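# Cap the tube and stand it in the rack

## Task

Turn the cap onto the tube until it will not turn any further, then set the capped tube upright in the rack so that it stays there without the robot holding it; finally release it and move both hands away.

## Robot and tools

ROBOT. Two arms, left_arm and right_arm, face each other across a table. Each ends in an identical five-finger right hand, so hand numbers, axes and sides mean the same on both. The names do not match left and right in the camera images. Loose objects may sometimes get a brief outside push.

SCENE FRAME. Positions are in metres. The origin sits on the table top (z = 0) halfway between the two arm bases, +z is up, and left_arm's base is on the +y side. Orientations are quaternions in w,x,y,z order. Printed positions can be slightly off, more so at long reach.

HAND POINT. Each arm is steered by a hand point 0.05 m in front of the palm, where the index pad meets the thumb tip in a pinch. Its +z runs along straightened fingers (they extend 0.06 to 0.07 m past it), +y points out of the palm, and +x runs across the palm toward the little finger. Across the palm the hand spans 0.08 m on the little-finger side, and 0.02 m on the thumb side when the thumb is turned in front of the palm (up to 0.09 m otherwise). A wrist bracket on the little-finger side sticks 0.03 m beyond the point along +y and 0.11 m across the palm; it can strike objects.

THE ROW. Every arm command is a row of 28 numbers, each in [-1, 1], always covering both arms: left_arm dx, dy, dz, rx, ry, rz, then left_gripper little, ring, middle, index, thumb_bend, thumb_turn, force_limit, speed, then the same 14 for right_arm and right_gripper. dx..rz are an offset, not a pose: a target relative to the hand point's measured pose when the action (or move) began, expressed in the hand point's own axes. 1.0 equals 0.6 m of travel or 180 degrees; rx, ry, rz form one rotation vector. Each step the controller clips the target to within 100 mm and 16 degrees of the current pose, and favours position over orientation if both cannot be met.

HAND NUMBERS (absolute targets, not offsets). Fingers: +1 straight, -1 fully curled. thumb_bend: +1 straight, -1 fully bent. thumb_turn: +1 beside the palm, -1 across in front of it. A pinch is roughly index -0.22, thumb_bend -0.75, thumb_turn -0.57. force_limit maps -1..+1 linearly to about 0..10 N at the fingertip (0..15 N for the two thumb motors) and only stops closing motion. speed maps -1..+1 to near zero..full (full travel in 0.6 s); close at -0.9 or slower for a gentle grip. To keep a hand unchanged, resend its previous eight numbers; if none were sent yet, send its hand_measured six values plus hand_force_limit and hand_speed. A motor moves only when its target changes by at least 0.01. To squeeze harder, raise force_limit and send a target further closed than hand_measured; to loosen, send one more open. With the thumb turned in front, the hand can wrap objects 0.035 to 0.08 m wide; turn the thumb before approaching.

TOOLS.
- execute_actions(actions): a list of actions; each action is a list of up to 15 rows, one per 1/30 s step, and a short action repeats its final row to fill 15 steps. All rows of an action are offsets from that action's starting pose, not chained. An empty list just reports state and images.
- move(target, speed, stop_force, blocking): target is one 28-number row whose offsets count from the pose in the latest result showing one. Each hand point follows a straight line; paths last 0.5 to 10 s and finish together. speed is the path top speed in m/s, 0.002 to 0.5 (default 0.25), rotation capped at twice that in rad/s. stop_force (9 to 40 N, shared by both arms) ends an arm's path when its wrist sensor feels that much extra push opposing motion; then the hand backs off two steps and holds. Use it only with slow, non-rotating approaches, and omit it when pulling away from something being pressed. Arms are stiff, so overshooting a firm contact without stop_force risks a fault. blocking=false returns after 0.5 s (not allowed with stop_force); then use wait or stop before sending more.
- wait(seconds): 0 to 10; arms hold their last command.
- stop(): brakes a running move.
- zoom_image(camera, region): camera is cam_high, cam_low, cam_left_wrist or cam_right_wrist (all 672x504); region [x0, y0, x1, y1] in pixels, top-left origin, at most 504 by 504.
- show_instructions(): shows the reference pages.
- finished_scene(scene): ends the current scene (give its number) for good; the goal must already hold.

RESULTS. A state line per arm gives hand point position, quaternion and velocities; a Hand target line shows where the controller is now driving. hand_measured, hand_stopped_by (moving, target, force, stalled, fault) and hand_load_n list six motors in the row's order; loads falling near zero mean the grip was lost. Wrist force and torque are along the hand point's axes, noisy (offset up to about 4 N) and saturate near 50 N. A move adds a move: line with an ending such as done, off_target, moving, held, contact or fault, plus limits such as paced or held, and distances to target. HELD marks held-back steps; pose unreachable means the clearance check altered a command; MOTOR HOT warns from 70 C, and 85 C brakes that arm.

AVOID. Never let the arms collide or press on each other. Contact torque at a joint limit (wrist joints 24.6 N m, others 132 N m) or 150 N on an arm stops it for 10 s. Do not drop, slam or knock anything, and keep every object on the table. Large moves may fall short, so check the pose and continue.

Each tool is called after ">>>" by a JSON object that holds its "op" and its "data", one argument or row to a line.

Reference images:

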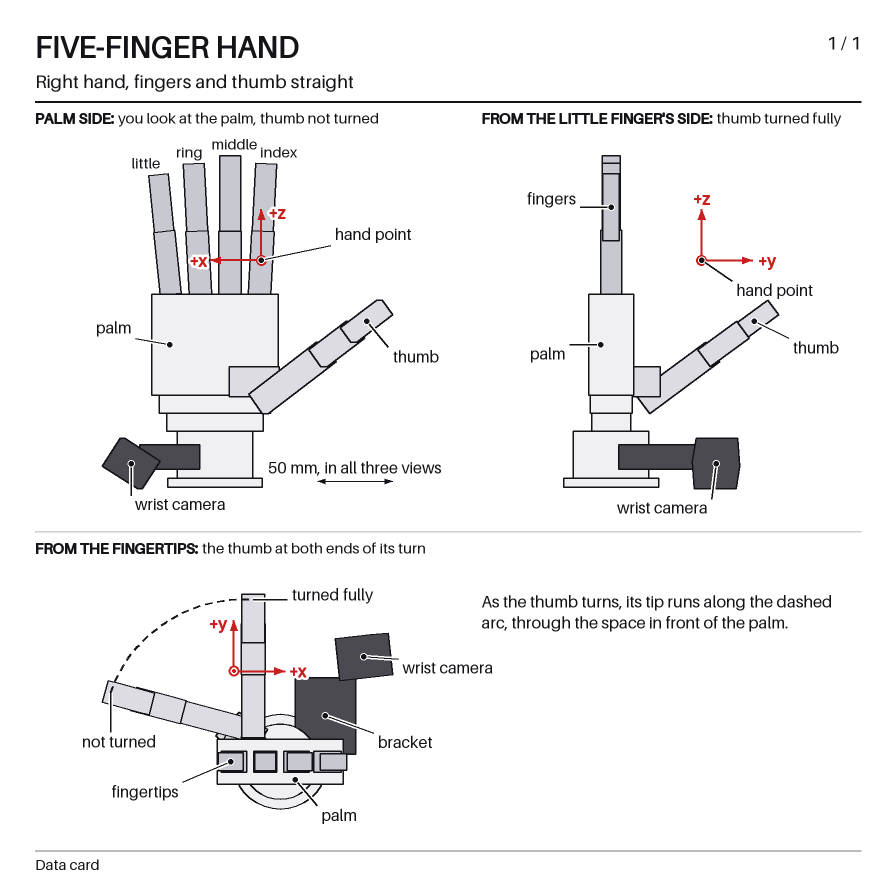

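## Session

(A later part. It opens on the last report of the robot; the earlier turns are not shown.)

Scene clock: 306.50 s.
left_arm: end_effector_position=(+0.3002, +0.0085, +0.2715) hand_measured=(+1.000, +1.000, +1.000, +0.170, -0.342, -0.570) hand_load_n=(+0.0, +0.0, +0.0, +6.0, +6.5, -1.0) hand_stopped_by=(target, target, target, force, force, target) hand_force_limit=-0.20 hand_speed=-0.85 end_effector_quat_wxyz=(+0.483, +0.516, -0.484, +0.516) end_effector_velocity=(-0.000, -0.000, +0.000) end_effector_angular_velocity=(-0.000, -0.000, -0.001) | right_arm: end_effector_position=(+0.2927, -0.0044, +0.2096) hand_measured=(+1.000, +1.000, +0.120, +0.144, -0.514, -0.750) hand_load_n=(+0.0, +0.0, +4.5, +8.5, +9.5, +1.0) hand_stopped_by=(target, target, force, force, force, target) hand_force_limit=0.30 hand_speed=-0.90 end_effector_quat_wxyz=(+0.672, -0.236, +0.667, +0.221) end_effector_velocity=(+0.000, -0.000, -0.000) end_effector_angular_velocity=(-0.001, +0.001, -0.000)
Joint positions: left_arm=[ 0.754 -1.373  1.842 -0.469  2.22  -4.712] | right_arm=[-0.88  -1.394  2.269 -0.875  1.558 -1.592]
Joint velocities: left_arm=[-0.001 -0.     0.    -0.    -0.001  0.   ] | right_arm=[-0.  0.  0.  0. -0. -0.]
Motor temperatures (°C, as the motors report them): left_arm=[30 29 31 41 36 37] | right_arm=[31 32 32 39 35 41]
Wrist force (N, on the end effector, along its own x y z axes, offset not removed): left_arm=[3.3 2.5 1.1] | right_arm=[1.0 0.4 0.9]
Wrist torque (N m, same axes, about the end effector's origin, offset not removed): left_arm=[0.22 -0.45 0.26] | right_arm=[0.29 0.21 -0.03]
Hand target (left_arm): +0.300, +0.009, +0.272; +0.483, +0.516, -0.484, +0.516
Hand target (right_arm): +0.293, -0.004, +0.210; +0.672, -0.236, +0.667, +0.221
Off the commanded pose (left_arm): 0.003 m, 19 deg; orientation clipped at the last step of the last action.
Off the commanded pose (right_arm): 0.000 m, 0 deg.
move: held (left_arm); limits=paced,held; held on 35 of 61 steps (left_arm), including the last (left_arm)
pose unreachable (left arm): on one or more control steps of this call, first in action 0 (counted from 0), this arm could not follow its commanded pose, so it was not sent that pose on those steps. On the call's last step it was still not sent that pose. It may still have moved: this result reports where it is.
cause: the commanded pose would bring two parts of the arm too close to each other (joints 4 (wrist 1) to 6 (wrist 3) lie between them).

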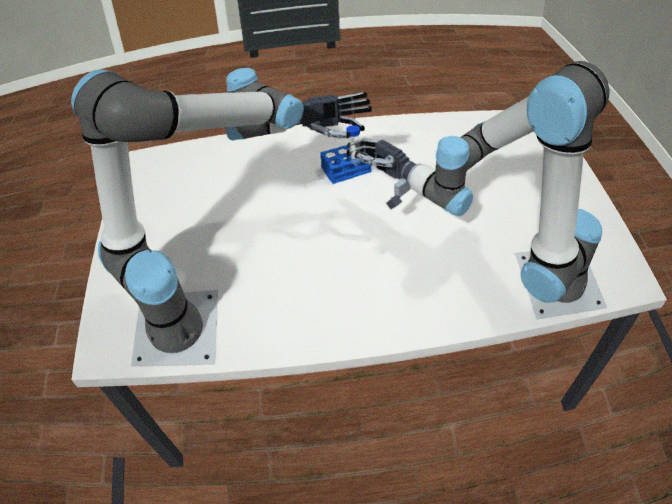

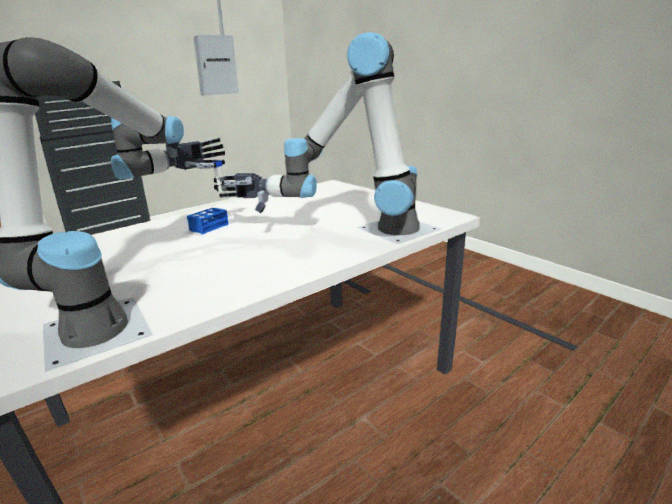

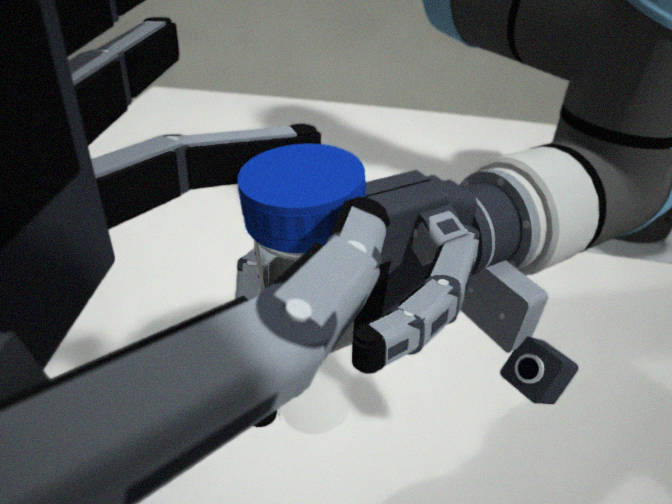

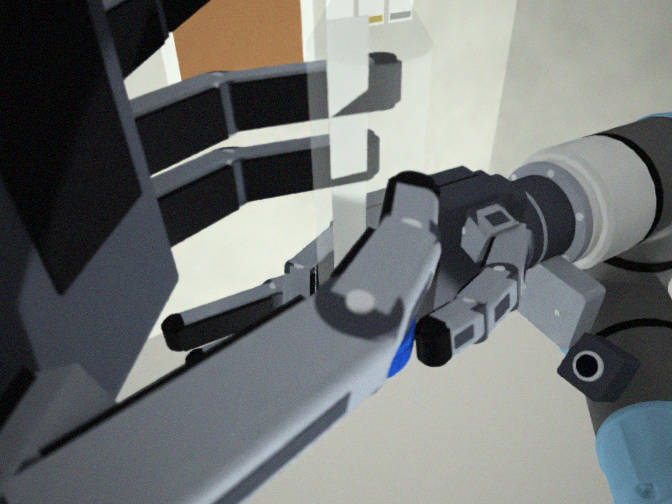

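>>> {"op": "move", "data": {
  "target": [-0.0006,0,0,0,0,0,1,1,1,-0.3,-0.6,-0.57,-0.2,-0.85,0,-0.0103,-0.0017,-0.167,0,0,1,1,-0.35,-0.35,-0.85,-0.75,0.3,-0.9],
  "speed": 0.15
}}

>>> {"op": "move", "data": {
  "target": [0,0,0,0,0,0,1,1,1,0.4,-0.15,-0.57,-0.2,-0.6,0,0,0,0,0,0,1,1,-0.35,-0.35,-0.85,-0.75,0.3,-0.9]
}}

Scene clock: 313.83 s.
left_arm: end_effector_position=(+0.3002, +0.0085, +0.2711) hand_measured=(+1.000, +1.000, +1.000, +0.170, -0.342, -0.570) hand_load_n=(+0.0, +0.0, +0.0, +6.0, +7.0, -1.0) hand_stopped_by=(target, target, target, force, force, target) hand_force_limit=-0.20 hand_speed=-0.85 end_effector_quat_wxyz=(+0.483, +0.516, -0.484, +0.516) end_effector_velocity=(-0.000, -0.000, -0.000) end_effector_angular_velocity=(+0.000, +0.000, -0.000) | right_arm: end_effector_position=(+0.2956, -0.0101, +0.2097) hand_measured=(+1.000, +1.000, +0.120, +0.144, -0.514, -0.750) hand_load_n=(+0.0, +0.0, +3.5, +10.0, +9.5, +1.0) hand_stopped_by=(target, target, force, force, force, target) hand_force_limit=0.30 hand_speed=-0.90 end_effector_quat_wxyz=(+0.588, -0.401, +0.587, +0.386) end_effector_velocity=(+0.001, -0.000, -0.000) end_effector_angular_velocity=(-0.001, +0.001, +0.010)
Joint positions: left_arm=[ 0.754 -1.373  1.842 -0.47   2.22  -4.712] | right_arm=[-1.201 -1.318  2.157 -0.823  0.714 -1.602]
Joint velocities: left_arm=[-0.     0.    -0.     0.001  0.    -0.   ] | right_arm=[-0.005  0.005 -0.007  0.004 -0.015 -0.001]
Motor temperatures (°C, as the motors report them): left_arm=[30 29 31 41 36 37] | right_arm=[31 32 32 39 35 41]
Wrist force (N, on the end effector, along its own x y z axes, offset not removed): left_arm=[5.1 4.5 0.8] | right_arm=[2.5 -0.1 2.8]
Wrist torque (N m, same axes, about the end effector's origin, offset not removed): left_arm=[0.43 -0.53 0.27] | right_arm=[0.26 0.22 0.05]
Hand target (left_arm): +0.300, +0.009, +0.271; +0.483, +0.516, -0.484, +0.516
Hand target (right_arm): +0.296, -0.010, +0.210; +0.588, -0.402, +0.586, +0.386
Off the commanded pose (left_arm): 0.000 m, 0 deg.
Off the commanded pose (right_arm): 0.000 m, 0 deg.
move: done

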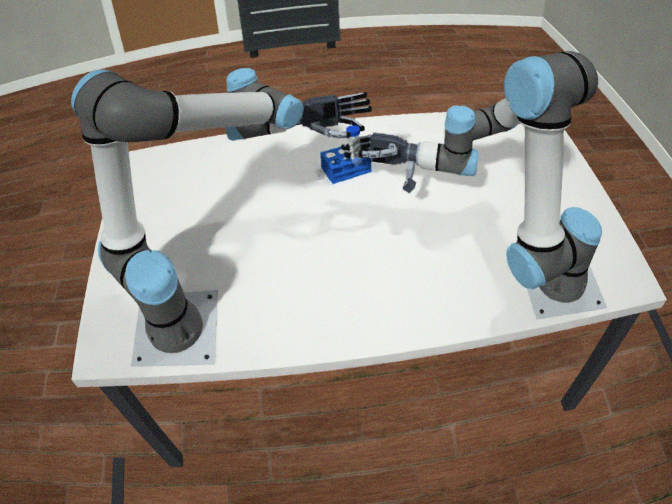

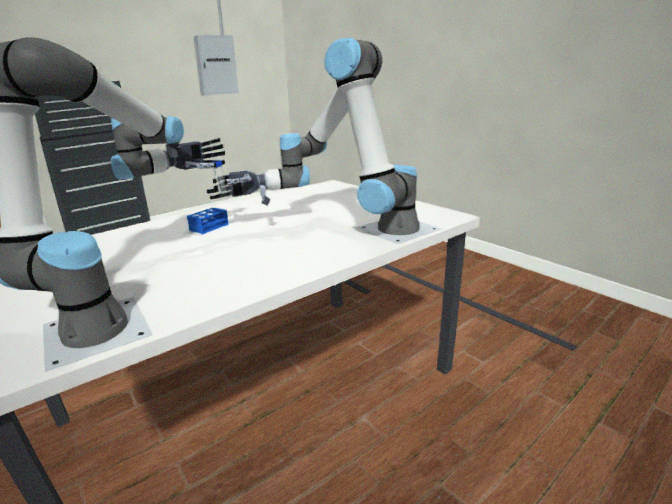

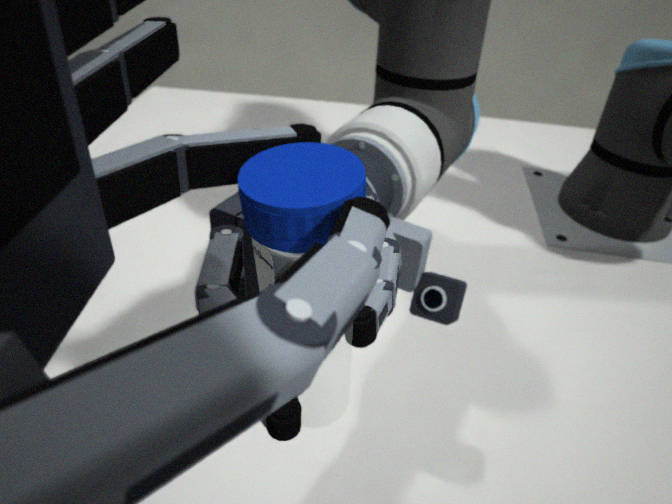

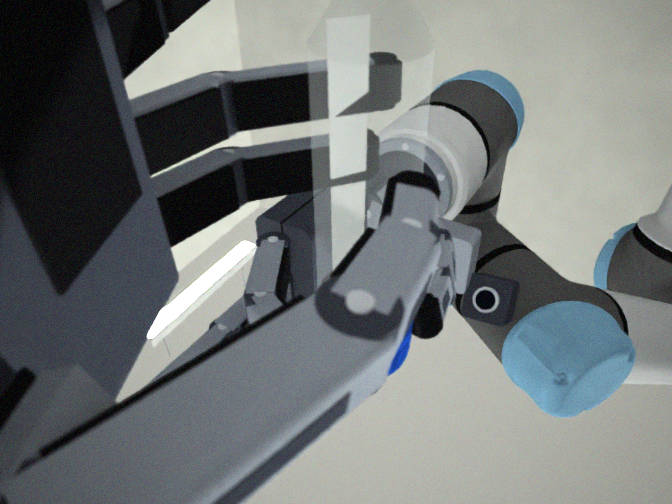

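Scene clock: 314.57 s.
left_arm: end_effector_position=(+0.3002, +0.0085, +0.2711) hand_measured=(+1.000, +1.000, +1.000, +0.400, -0.150, -0.570) hand_load_n=(+0.0, +0.0, +0.0, +0.0, +0.0, +0.0) hand_stopped_by=(target, target, target, target, target, target) hand_force_limit=-0.20 hand_speed=-0.60 end_effector_quat_wxyz=(+0.483, +0.516, -0.484, +0.516) end_effector_velocity=(-0.001, -0.000, -0.001) end_effector_angular_velocity=(+0.001, +0.001, -0.001) | right_arm: end_effector_position=(+0.2956, -0.0101, +0.2097) hand_measured=(+1.000, +1.000, +0.120, +0.144, -0.514, -0.750) hand_load_n=(+0.0, +0.0, +4.5, +8.0, +9.5, -1.0) hand_stopped_by=(target, target, force, force, force, target) hand_force_limit=0.30 hand_speed=-0.90 end_effector_quat_wxyz=(+0.588, -0.401, +0.587, +0.386) end_effector_velocity=(+0.000, -0.000, -0.000) end_effector_angular_velocity=(+0.000, +0.001, -0.001)
Joint positions: left_arm=[ 0.754 -1.373  1.842 -0.47   2.22  -4.712] | right_arm=[-1.201 -1.318  2.157 -0.823  0.714 -1.602]
Joint velocities: left_arm=[-0.001  0.001 -0.     0.001  0.    -0.   ] | right_arm=[-0.001  0.     0.    -0.    -0.     0.001]
Motor temperatures (°C, as the motors report them): left_arm=[30 29 31 41 36 37] | right_arm=[31 32 32 39 35 41]
Wrist force (N, on the end effector, along its own x y z axes, offset not removed): left_arm=[1.8 0.1 0.2] | right_arm=[-0.5 -0.4 -0.6]
Wrist torque (N m, same axes, about the end effector's origin, offset not removed): left_arm=[-0.01 -0.35 0.11] | right_arm=[-0.01 0.21 -0.11]
Hand target (left_arm): +0.300, +0.009, +0.271; +0.483, +0.516, -0.484, +0.516
Hand target (right_arm): +0.296, -0.010, +0.210; +0.588, -0.401, +0.587, +0.386
Off the commanded pose (left_arm): 0.000 m, 0 deg.
Off the commanded pose (right_arm): 0.000 m, 0 deg.
move: done

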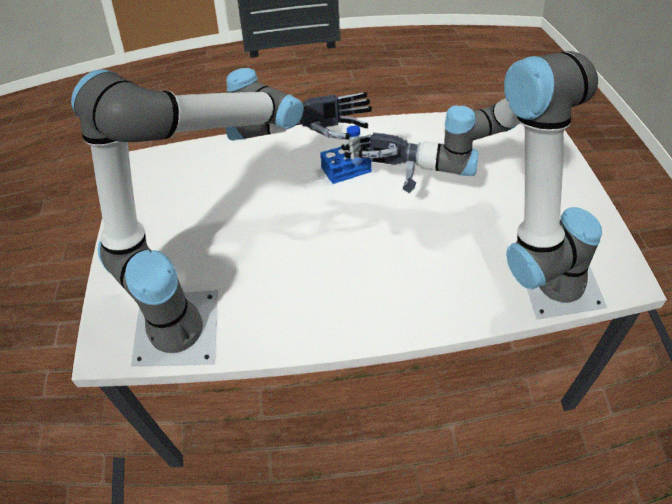

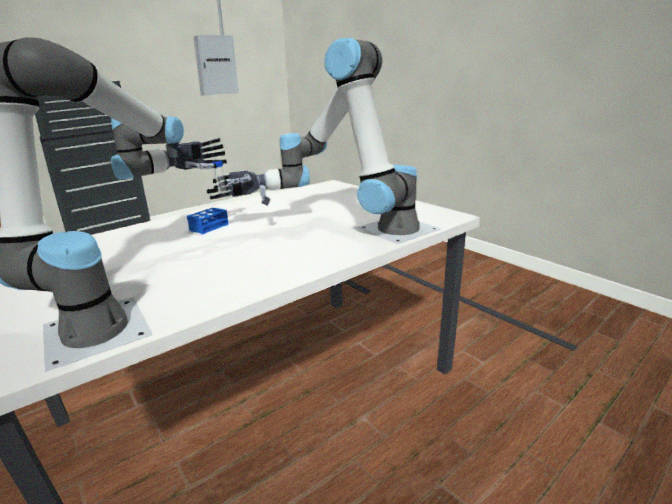

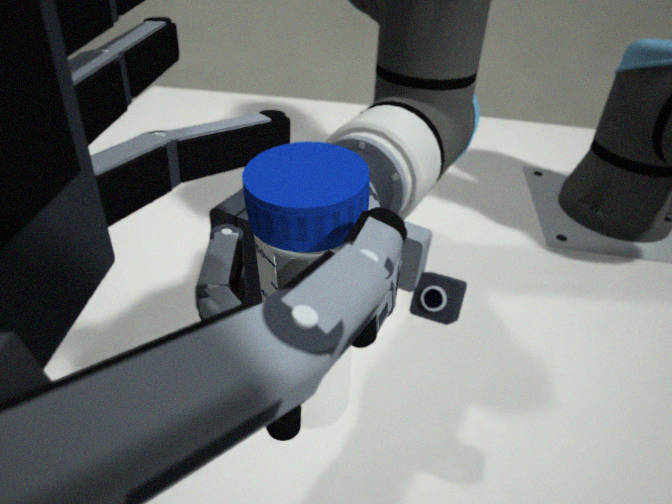

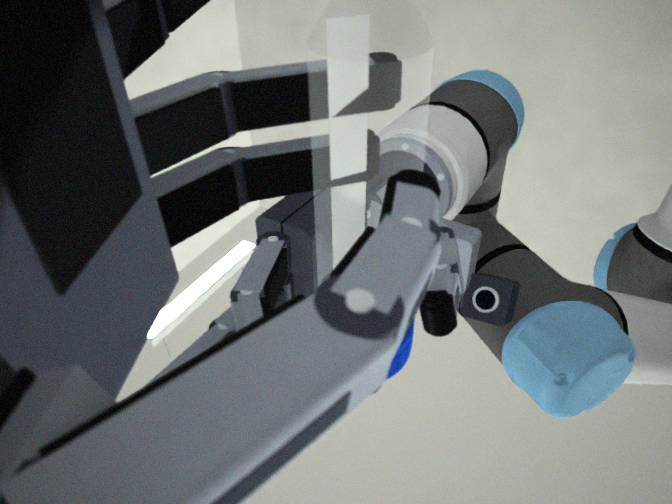

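>>> {"op": "move", "data": {
  "target": [0,0.0105,0.011,0.265,0,0,1,1,1,0.4,-0.15,-0.57,-0.2,-0.6,0,0.0082,0.0103,0.25,0,0,1,1,-0.35,-0.35,-0.85,-0.75,0.3,-0.9]
}}

>>> {"op": "move", "data": {
  "target": [0,0,0,0,0,0,1,1,1,-0.3,-0.6,-0.57,-0.2,-0.85,0,0,0,0,0,0,1,1,-0.35,-0.35,-0.85,-0.75,0.3,-0.9]
}}

>>> {"op": "move", "data": {
  "target": [-0.0015,-0.013,-0.0015,-0.25,0,0,1,1,1,-0.3,-0.6,-0.57,-0.2,-0.85,0,-0.013,-0.0015,-0.25,0,0,1,1,-0.35,-0.35,-0.85,-0.75,0.3,-0.9],
  "speed": 0.2
}}

>>> {"op": "move", "data": {
  "target": [0,0,0,0,0,0,1,1,1,0.4,-0.15,-0.57,-0.2,-0.6,0,0,0,0,0,0,1,1,-0.35,-0.35,-0.85,-0.75,0.3,-0.9]
}}

Scene clock: 327.47 s.
left_arm: end_effector_position=(+0.2944, +0.0019, +0.2710) hand_measured=(+1.000, +1.000, +1.000, +0.400, -0.150, -0.570) hand_load_n=(+0.0, +0.0, +0.0, +0.0, +0.0, +0.0) hand_stopped_by=(target, target, target, target, target, target) hand_force_limit=-0.20 hand_speed=-0.60 end_effector_quat_wxyz=(+0.234, +0.667, -0.235, +0.668) end_effector_velocity=(-0.001, -0.001, -0.000) end_effector_angular_velocity=(+0.001, -0.000, +0.011) | right_arm: end_effector_position=(+0.2936, -0.0023, +0.2096) hand_measured=(+1.000, +1.000, +0.120, +0.144, -0.514, -0.750) hand_load_n=(+0.0, +0.0, +4.5, +8.0, +9.5, -1.0) hand_stopped_by=(target, target, force, force, force, target) hand_force_limit=0.30 hand_speed=-0.90 end_effector_quat_wxyz=(+0.696, -0.146, +0.690, +0.132) end_effector_velocity=(+0.000, +0.000, +0.000) end_effector_angular_velocity=(+0.000, +0.001, -0.012)
Joint positions: left_arm=[ 0.182 -1.633  2.126 -0.493  0.817 -4.71 ] | right_arm=[-0.68  -1.339  2.201 -0.867  2.019 -1.594]
Joint velocities: left_arm=[-0.012  0.003 -0.002 -0.    -0.022  0.001] | right_arm=[ 0.009  0.004 -0.006  0.003  0.021  0.001]
Motor temperatures (°C, as the motors report them): left_arm=[30 29 31 41 36 37] | right_arm=[31 32 32 39 35 41]
Wrist force (N, on the end effector, along its own x y z axes, offset not removed): left_arm=[2.1 2.2 1.8] | right_arm=[0.0 0.9 -0.6]
Wrist torque (N m, same axes, about the end effector's origin, offset not removed): left_arm=[0.21 -0.53 0.31] | right_arm=[0.25 0.19 -0.02]
Hand target (left_arm): +0.294, +0.002, +0.271; +0.233, +0.667, -0.234, +0.668
Hand target (right_arm): +0.294, -0.002, +0.210; +0.696, -0.146, +0.690, +0.132
Off the commanded pose (left_arm): 0.000 m, 0 deg.
Off the commanded pose (right_arm): 0.000 m, 0 deg.
move: done

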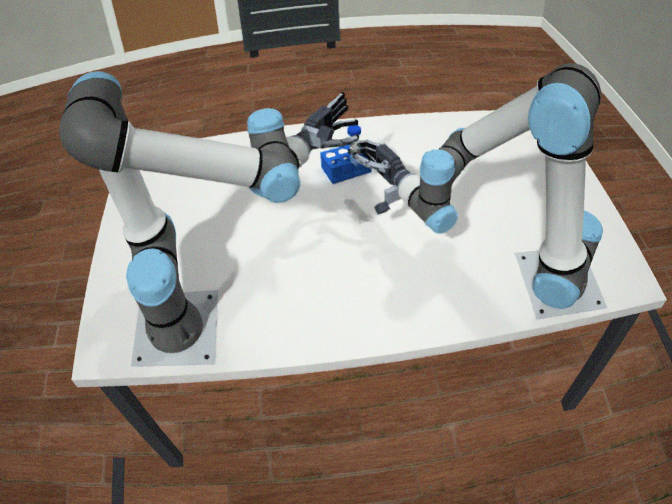

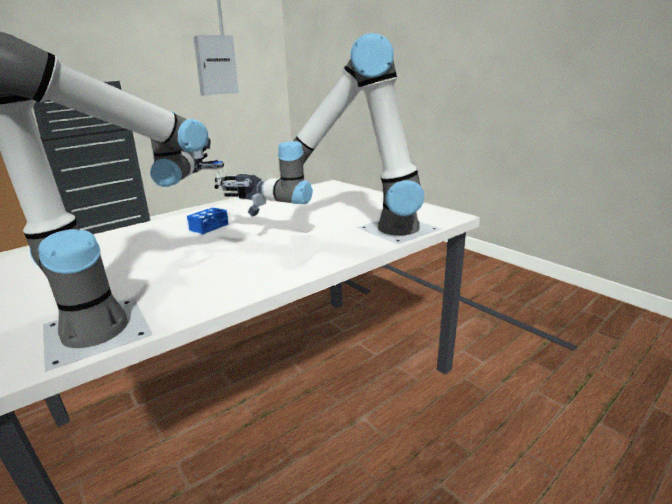

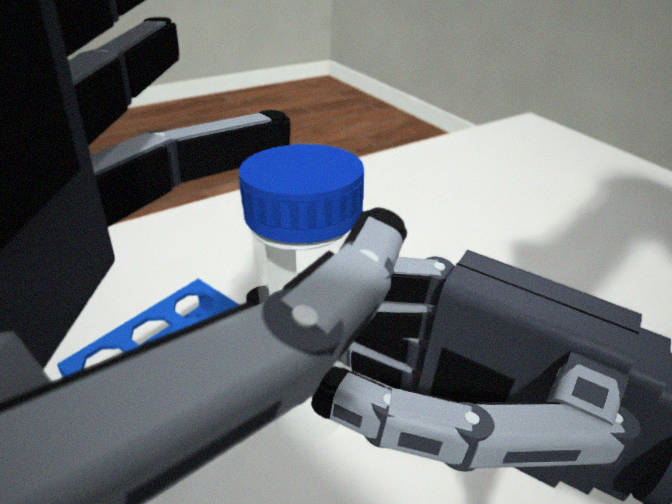

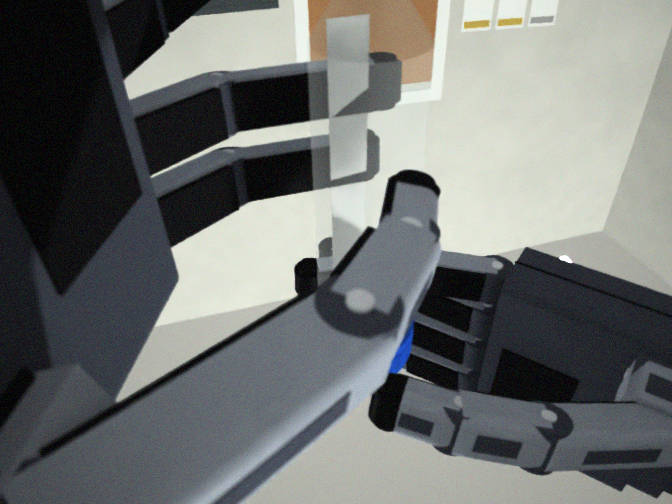

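Scene clock: 328.90 s.
left_arm: end_effector_position=(+0.2944, +0.0019, +0.2710) hand_measured=(+1.000, +1.000, +1.000, +0.170, -0.330, -0.570) hand_load_n=(+0.0, +0.0, +0.0, +6.5, +5.5, +0.0) hand_stopped_by=(target, target, target, force, force, target) hand_force_limit=-0.20 hand_speed=-0.85 end_effector_quat_wxyz=(+0.234, +0.667, -0.234, +0.668) end_effector_velocity=(+0.000, +0.000, +0.000) end_effector_angular_velocity=(-0.000, -0.000, +0.000) | right_arm: end_effector_position=(+0.2936, -0.0023, +0.2096) hand_measured=(+1.000, +1.000, +0.120, +0.144, -0.514, -0.750) hand_load_n=(+0.0, +0.0, +6.5, +4.0, +10.5, +0.0) hand_stopped_by=(target, target, force, force, force, target) hand_force_limit=0.30 hand_speed=-0.90 end_effector_quat_wxyz=(+0.696, -0.146, +0.690, +0.132) end_effector_velocity=(+0.000, -0.000, -0.000) end_effector_angular_velocity=(-0.001, -0.001, -0.001)
Joint positions: left_arm=[ 0.182 -1.633  2.126 -0.493  0.817 -4.71 ] | right_arm=[-0.68  -1.339  2.201 -0.867  2.019 -1.594]
Joint velocities: left_arm=[ 0. -0.  0. -0. -0. -0.] | right_arm=[-0.001  0.001  0.    -0.001  0.    -0.001]
Motor temperatures (°C, as the motors report them): left_arm=[30 29 31 41 36 37] | right_arm=[31 32 32 39 35 41]
Wrist force (N, on the end effector, along its own x y z axes, offset not removed): left_arm=[2.5 1.7 2.8] | right_arm=[1.0 0.8 -0.9]
Wrist torque (N m, same axes, about the end effector's origin, offset not removed): left_arm=[0.14 -0.49 0.32] | right_arm=[0.03 0.04 -0.19]
Hand target (left_arm): +0.294, +0.002, +0.271; +0.234, +0.667, -0.235, +0.668
Hand target (right_arm): +0.294, -0.002, +0.210; +0.696, -0.146, +0.690, +0.132
Off the commanded pose (left_arm): 0.000 m, 0 deg.
Off the commanded pose (right_arm): 0.000 m, 0 deg.
move: done

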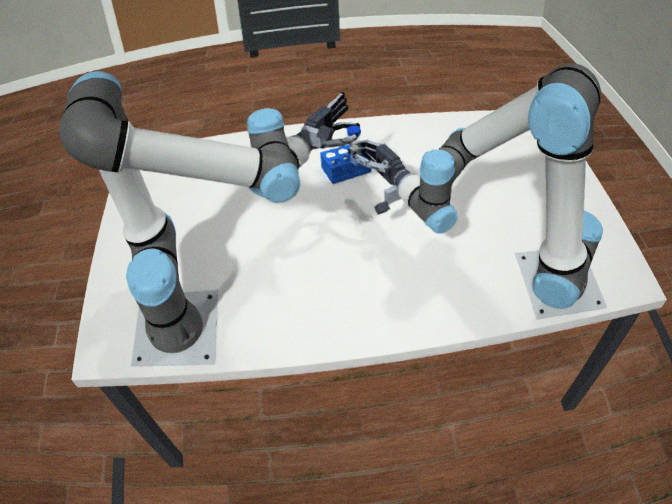

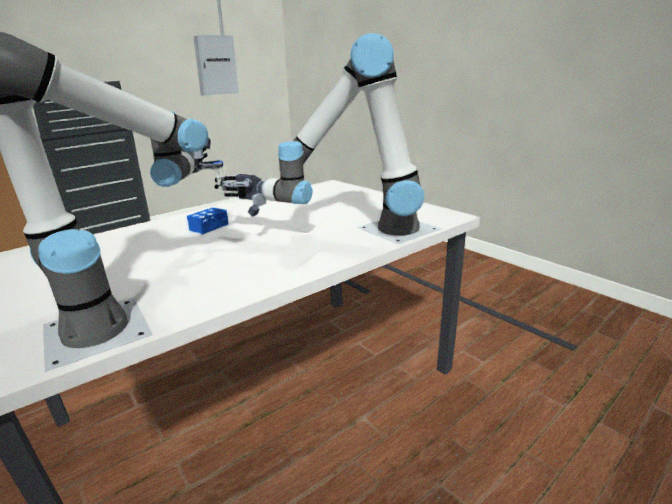

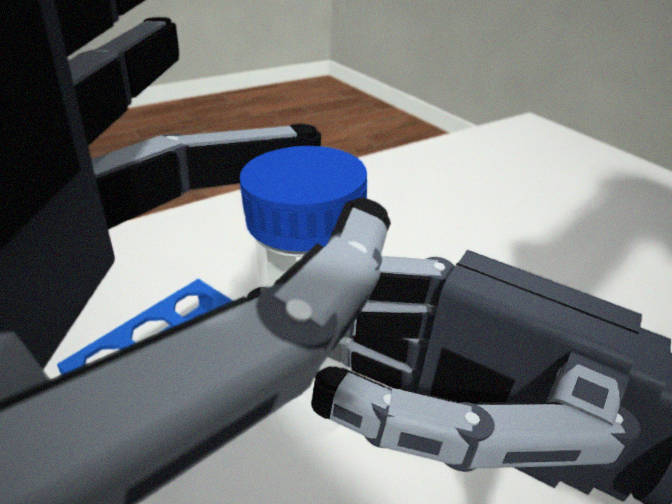

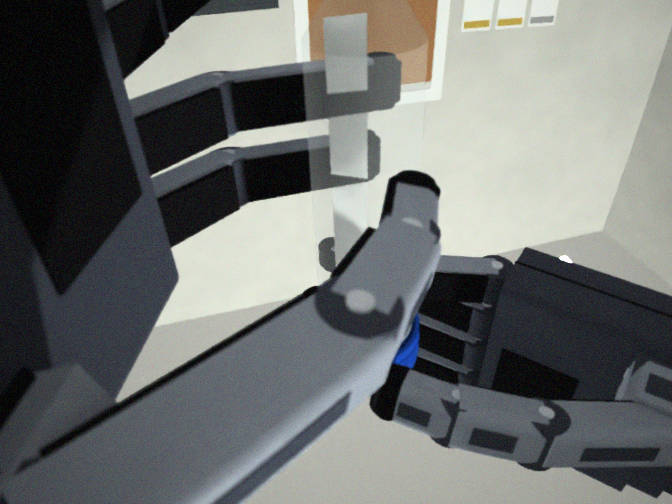

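Scene clock: 331.37 s.
left_arm: end_effector_position=(+0.2985, +0.0083, +0.2702) hand_measured=(+1.000, +1.000, +1.000, +0.170, -0.330, -0.570) hand_load_n=(+0.0, +0.0, +0.0, +5.5, +6.0, -0.5) hand_stopped_by=(target, target, target, force, force, target) hand_force_limit=-0.20 hand_speed=-0.85 end_effector_quat_wxyz=(+0.471, +0.527, -0.471, +0.527) end_effector_velocity=(-0.001, -0.001, -0.000) end_effector_angular_velocity=(+0.001, -0.000, -0.015) | right_arm: end_effector_position=(+0.2956, -0.0101, +0.2097) hand_measured=(+1.000, +1.000, +0.120, +0.144, -0.514, -0.750) hand_load_n=(+0.0, +0.0, +3.5, +8.0, +9.0, -0.5) hand_stopped_by=(target, target, force, force, force, target) hand_force_limit=0.30 hand_speed=-0.90 end_effector_quat_wxyz=(+0.588, -0.401, +0.587, +0.386) end_effector_velocity=(+0.001, -0.000, -0.000) end_effector_angular_velocity=(-0.001, -0.000, +0.009)
Joint positions: left_arm=[ 0.732 -1.4    1.879 -0.479  2.151 -4.712] | right_arm=[-1.201 -1.318  2.158 -0.824  0.714 -1.602]
Joint velocities: left_arm=[ 0.002  0.007 -0.009  0.003  0.017  0.001] | right_arm=[-0.005  0.005 -0.007  0.004 -0.014 -0.002]
Motor temperatures (°C, as the motors report them): left_arm=[30 29 31 41 36 37] | right_arm=[31 32 32 39 35 41]
Wrist force (N, on the end effector, along its own x y z axes, offset not removed): left_arm=[2.1 1.8 0.8] | right_arm=[-0.4 -0.3 -1.2]
Wrist torque (N m, same axes, about the end effector's origin, offset not removed): left_arm=[0.16 -0.57 0.27] | right_arm=[0.17 0.25 0.00]
Hand target (left_arm): +0.298, +0.008, +0.270; +0.472, +0.527, -0.472, +0.527
Hand target (right_arm): +0.296, -0.010, +0.210; +0.588, -0.402, +0.586, +0.386
Off the commanded pose (left_arm): 0.000 m, 0 deg.
Off the commanded pose (right_arm): 0.000 m, 0 deg.
move: done

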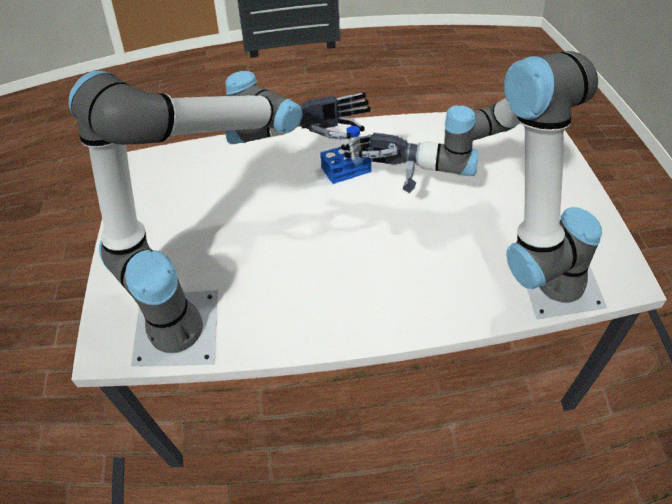

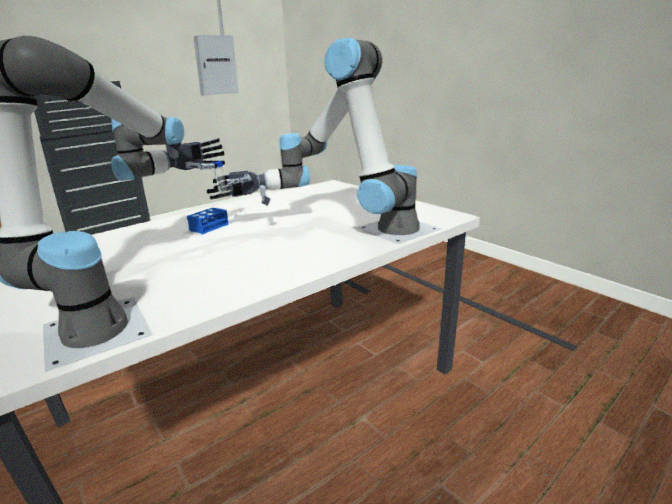

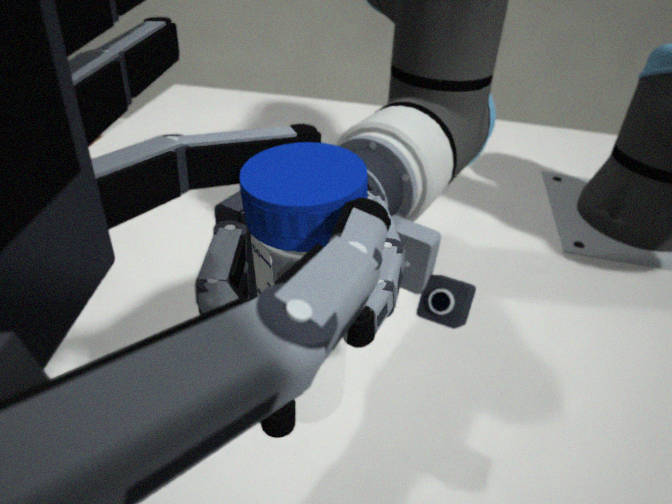

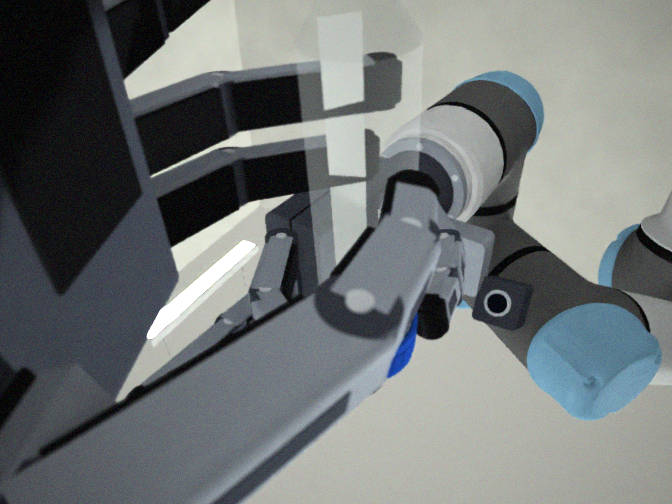

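Scene clock: 332.07 s.
left_arm: end_effector_position=(+0.2985, +0.0083, +0.2702) hand_measured=(+1.000, +1.000, +1.000, +0.400, -0.150, -0.570) hand_load_n=(+0.0, +0.0, +0.0, +0.0, +0.0, +0.0) hand_stopped_by=(target, target, target, target, target, target) hand_force_limit=-0.20 hand_speed=-0.60 end_effector_quat_wxyz=(+0.471, +0.527, -0.471, +0.527) end_effector_velocity=(-0.001, -0.000, -0.000) end_effector_angular_velocity=(+0.001, +0.001, -0.002) | right_arm: end_effector_position=(+0.2956, -0.0101, +0.2097) hand_measured=(+1.000, +1.000, +0.120, +0.144, -0.514, -0.750) hand_load_n=(+0.0, +0.0, +3.5, +7.5, +9.0, -1.0) hand_stopped_by=(target, target, force, force, force, target) hand_force_limit=0.30 hand_speed=-0.90 end_effector_quat_wxyz=(+0.588, -0.401, +0.587, +0.386) end_effector_velocity=(+0.000, -0.000, -0.000) end_effector_angular_velocity=(-0.000, +0.001, -0.000)
Joint positions: left_arm=[ 0.732 -1.4    1.879 -0.479  2.151 -4.712] | right_arm=[-1.201 -1.318  2.158 -0.824  0.714 -1.602]
Joint velocities: left_arm=[-0.002  0.     0.     0.001  0.001 -0.   ] | right_arm=[-0.     0.001  0.     0.    -0.     0.   ]
Motor temperatures (°C, as the motors report them): left_arm=[30 29 31 41 36 37] | right_arm=[31 32 32 39 35 41]
Wrist force (N, on the end effector, along its own x y z axes, offset not removed): left_arm=[2.4 0.7 0.9] | right_arm=[0.7 1.6 -0.4]
Wrist torque (N m, same axes, about the end effector's origin, offset not removed): left_arm=[0.14 -0.54 0.24] | right_arm=[0.34 0.02 0.02]
Hand target (left_arm): +0.298, +0.008, +0.270; +0.471, +0.527, -0.471, +0.527
Hand target (right_arm): +0.296, -0.010, +0.210; +0.588, -0.401, +0.587, +0.386
Off the commanded pose (left_arm): 0.000 m, 0 deg.
Off the commanded pose (right_arm): 0.000 m, 0 deg.
move: done

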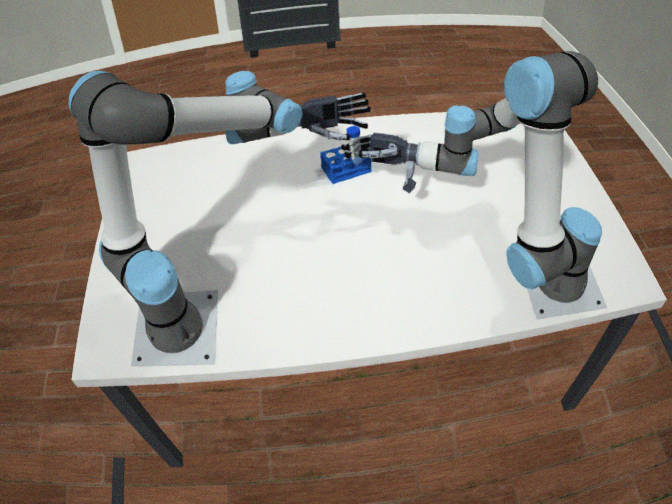

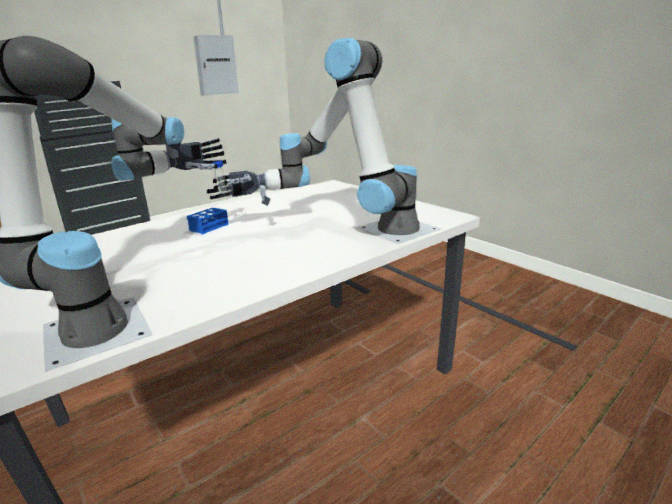

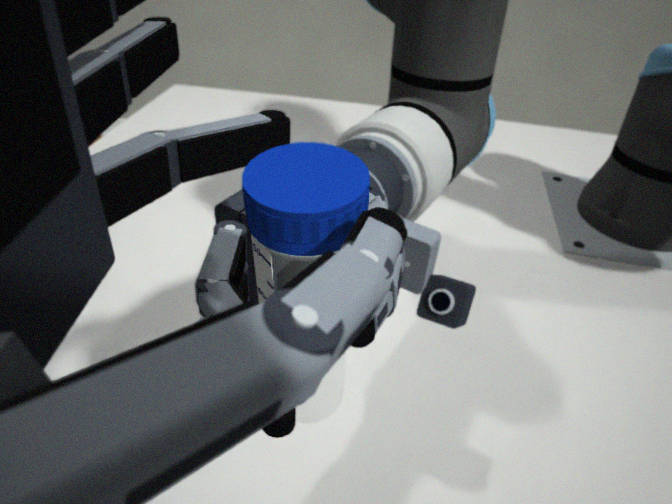

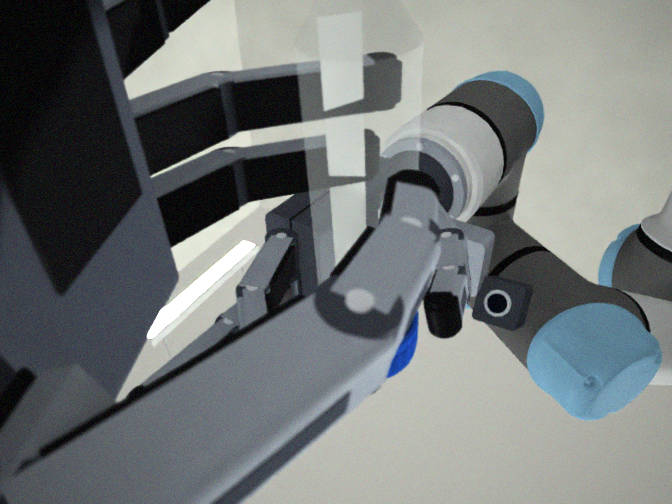

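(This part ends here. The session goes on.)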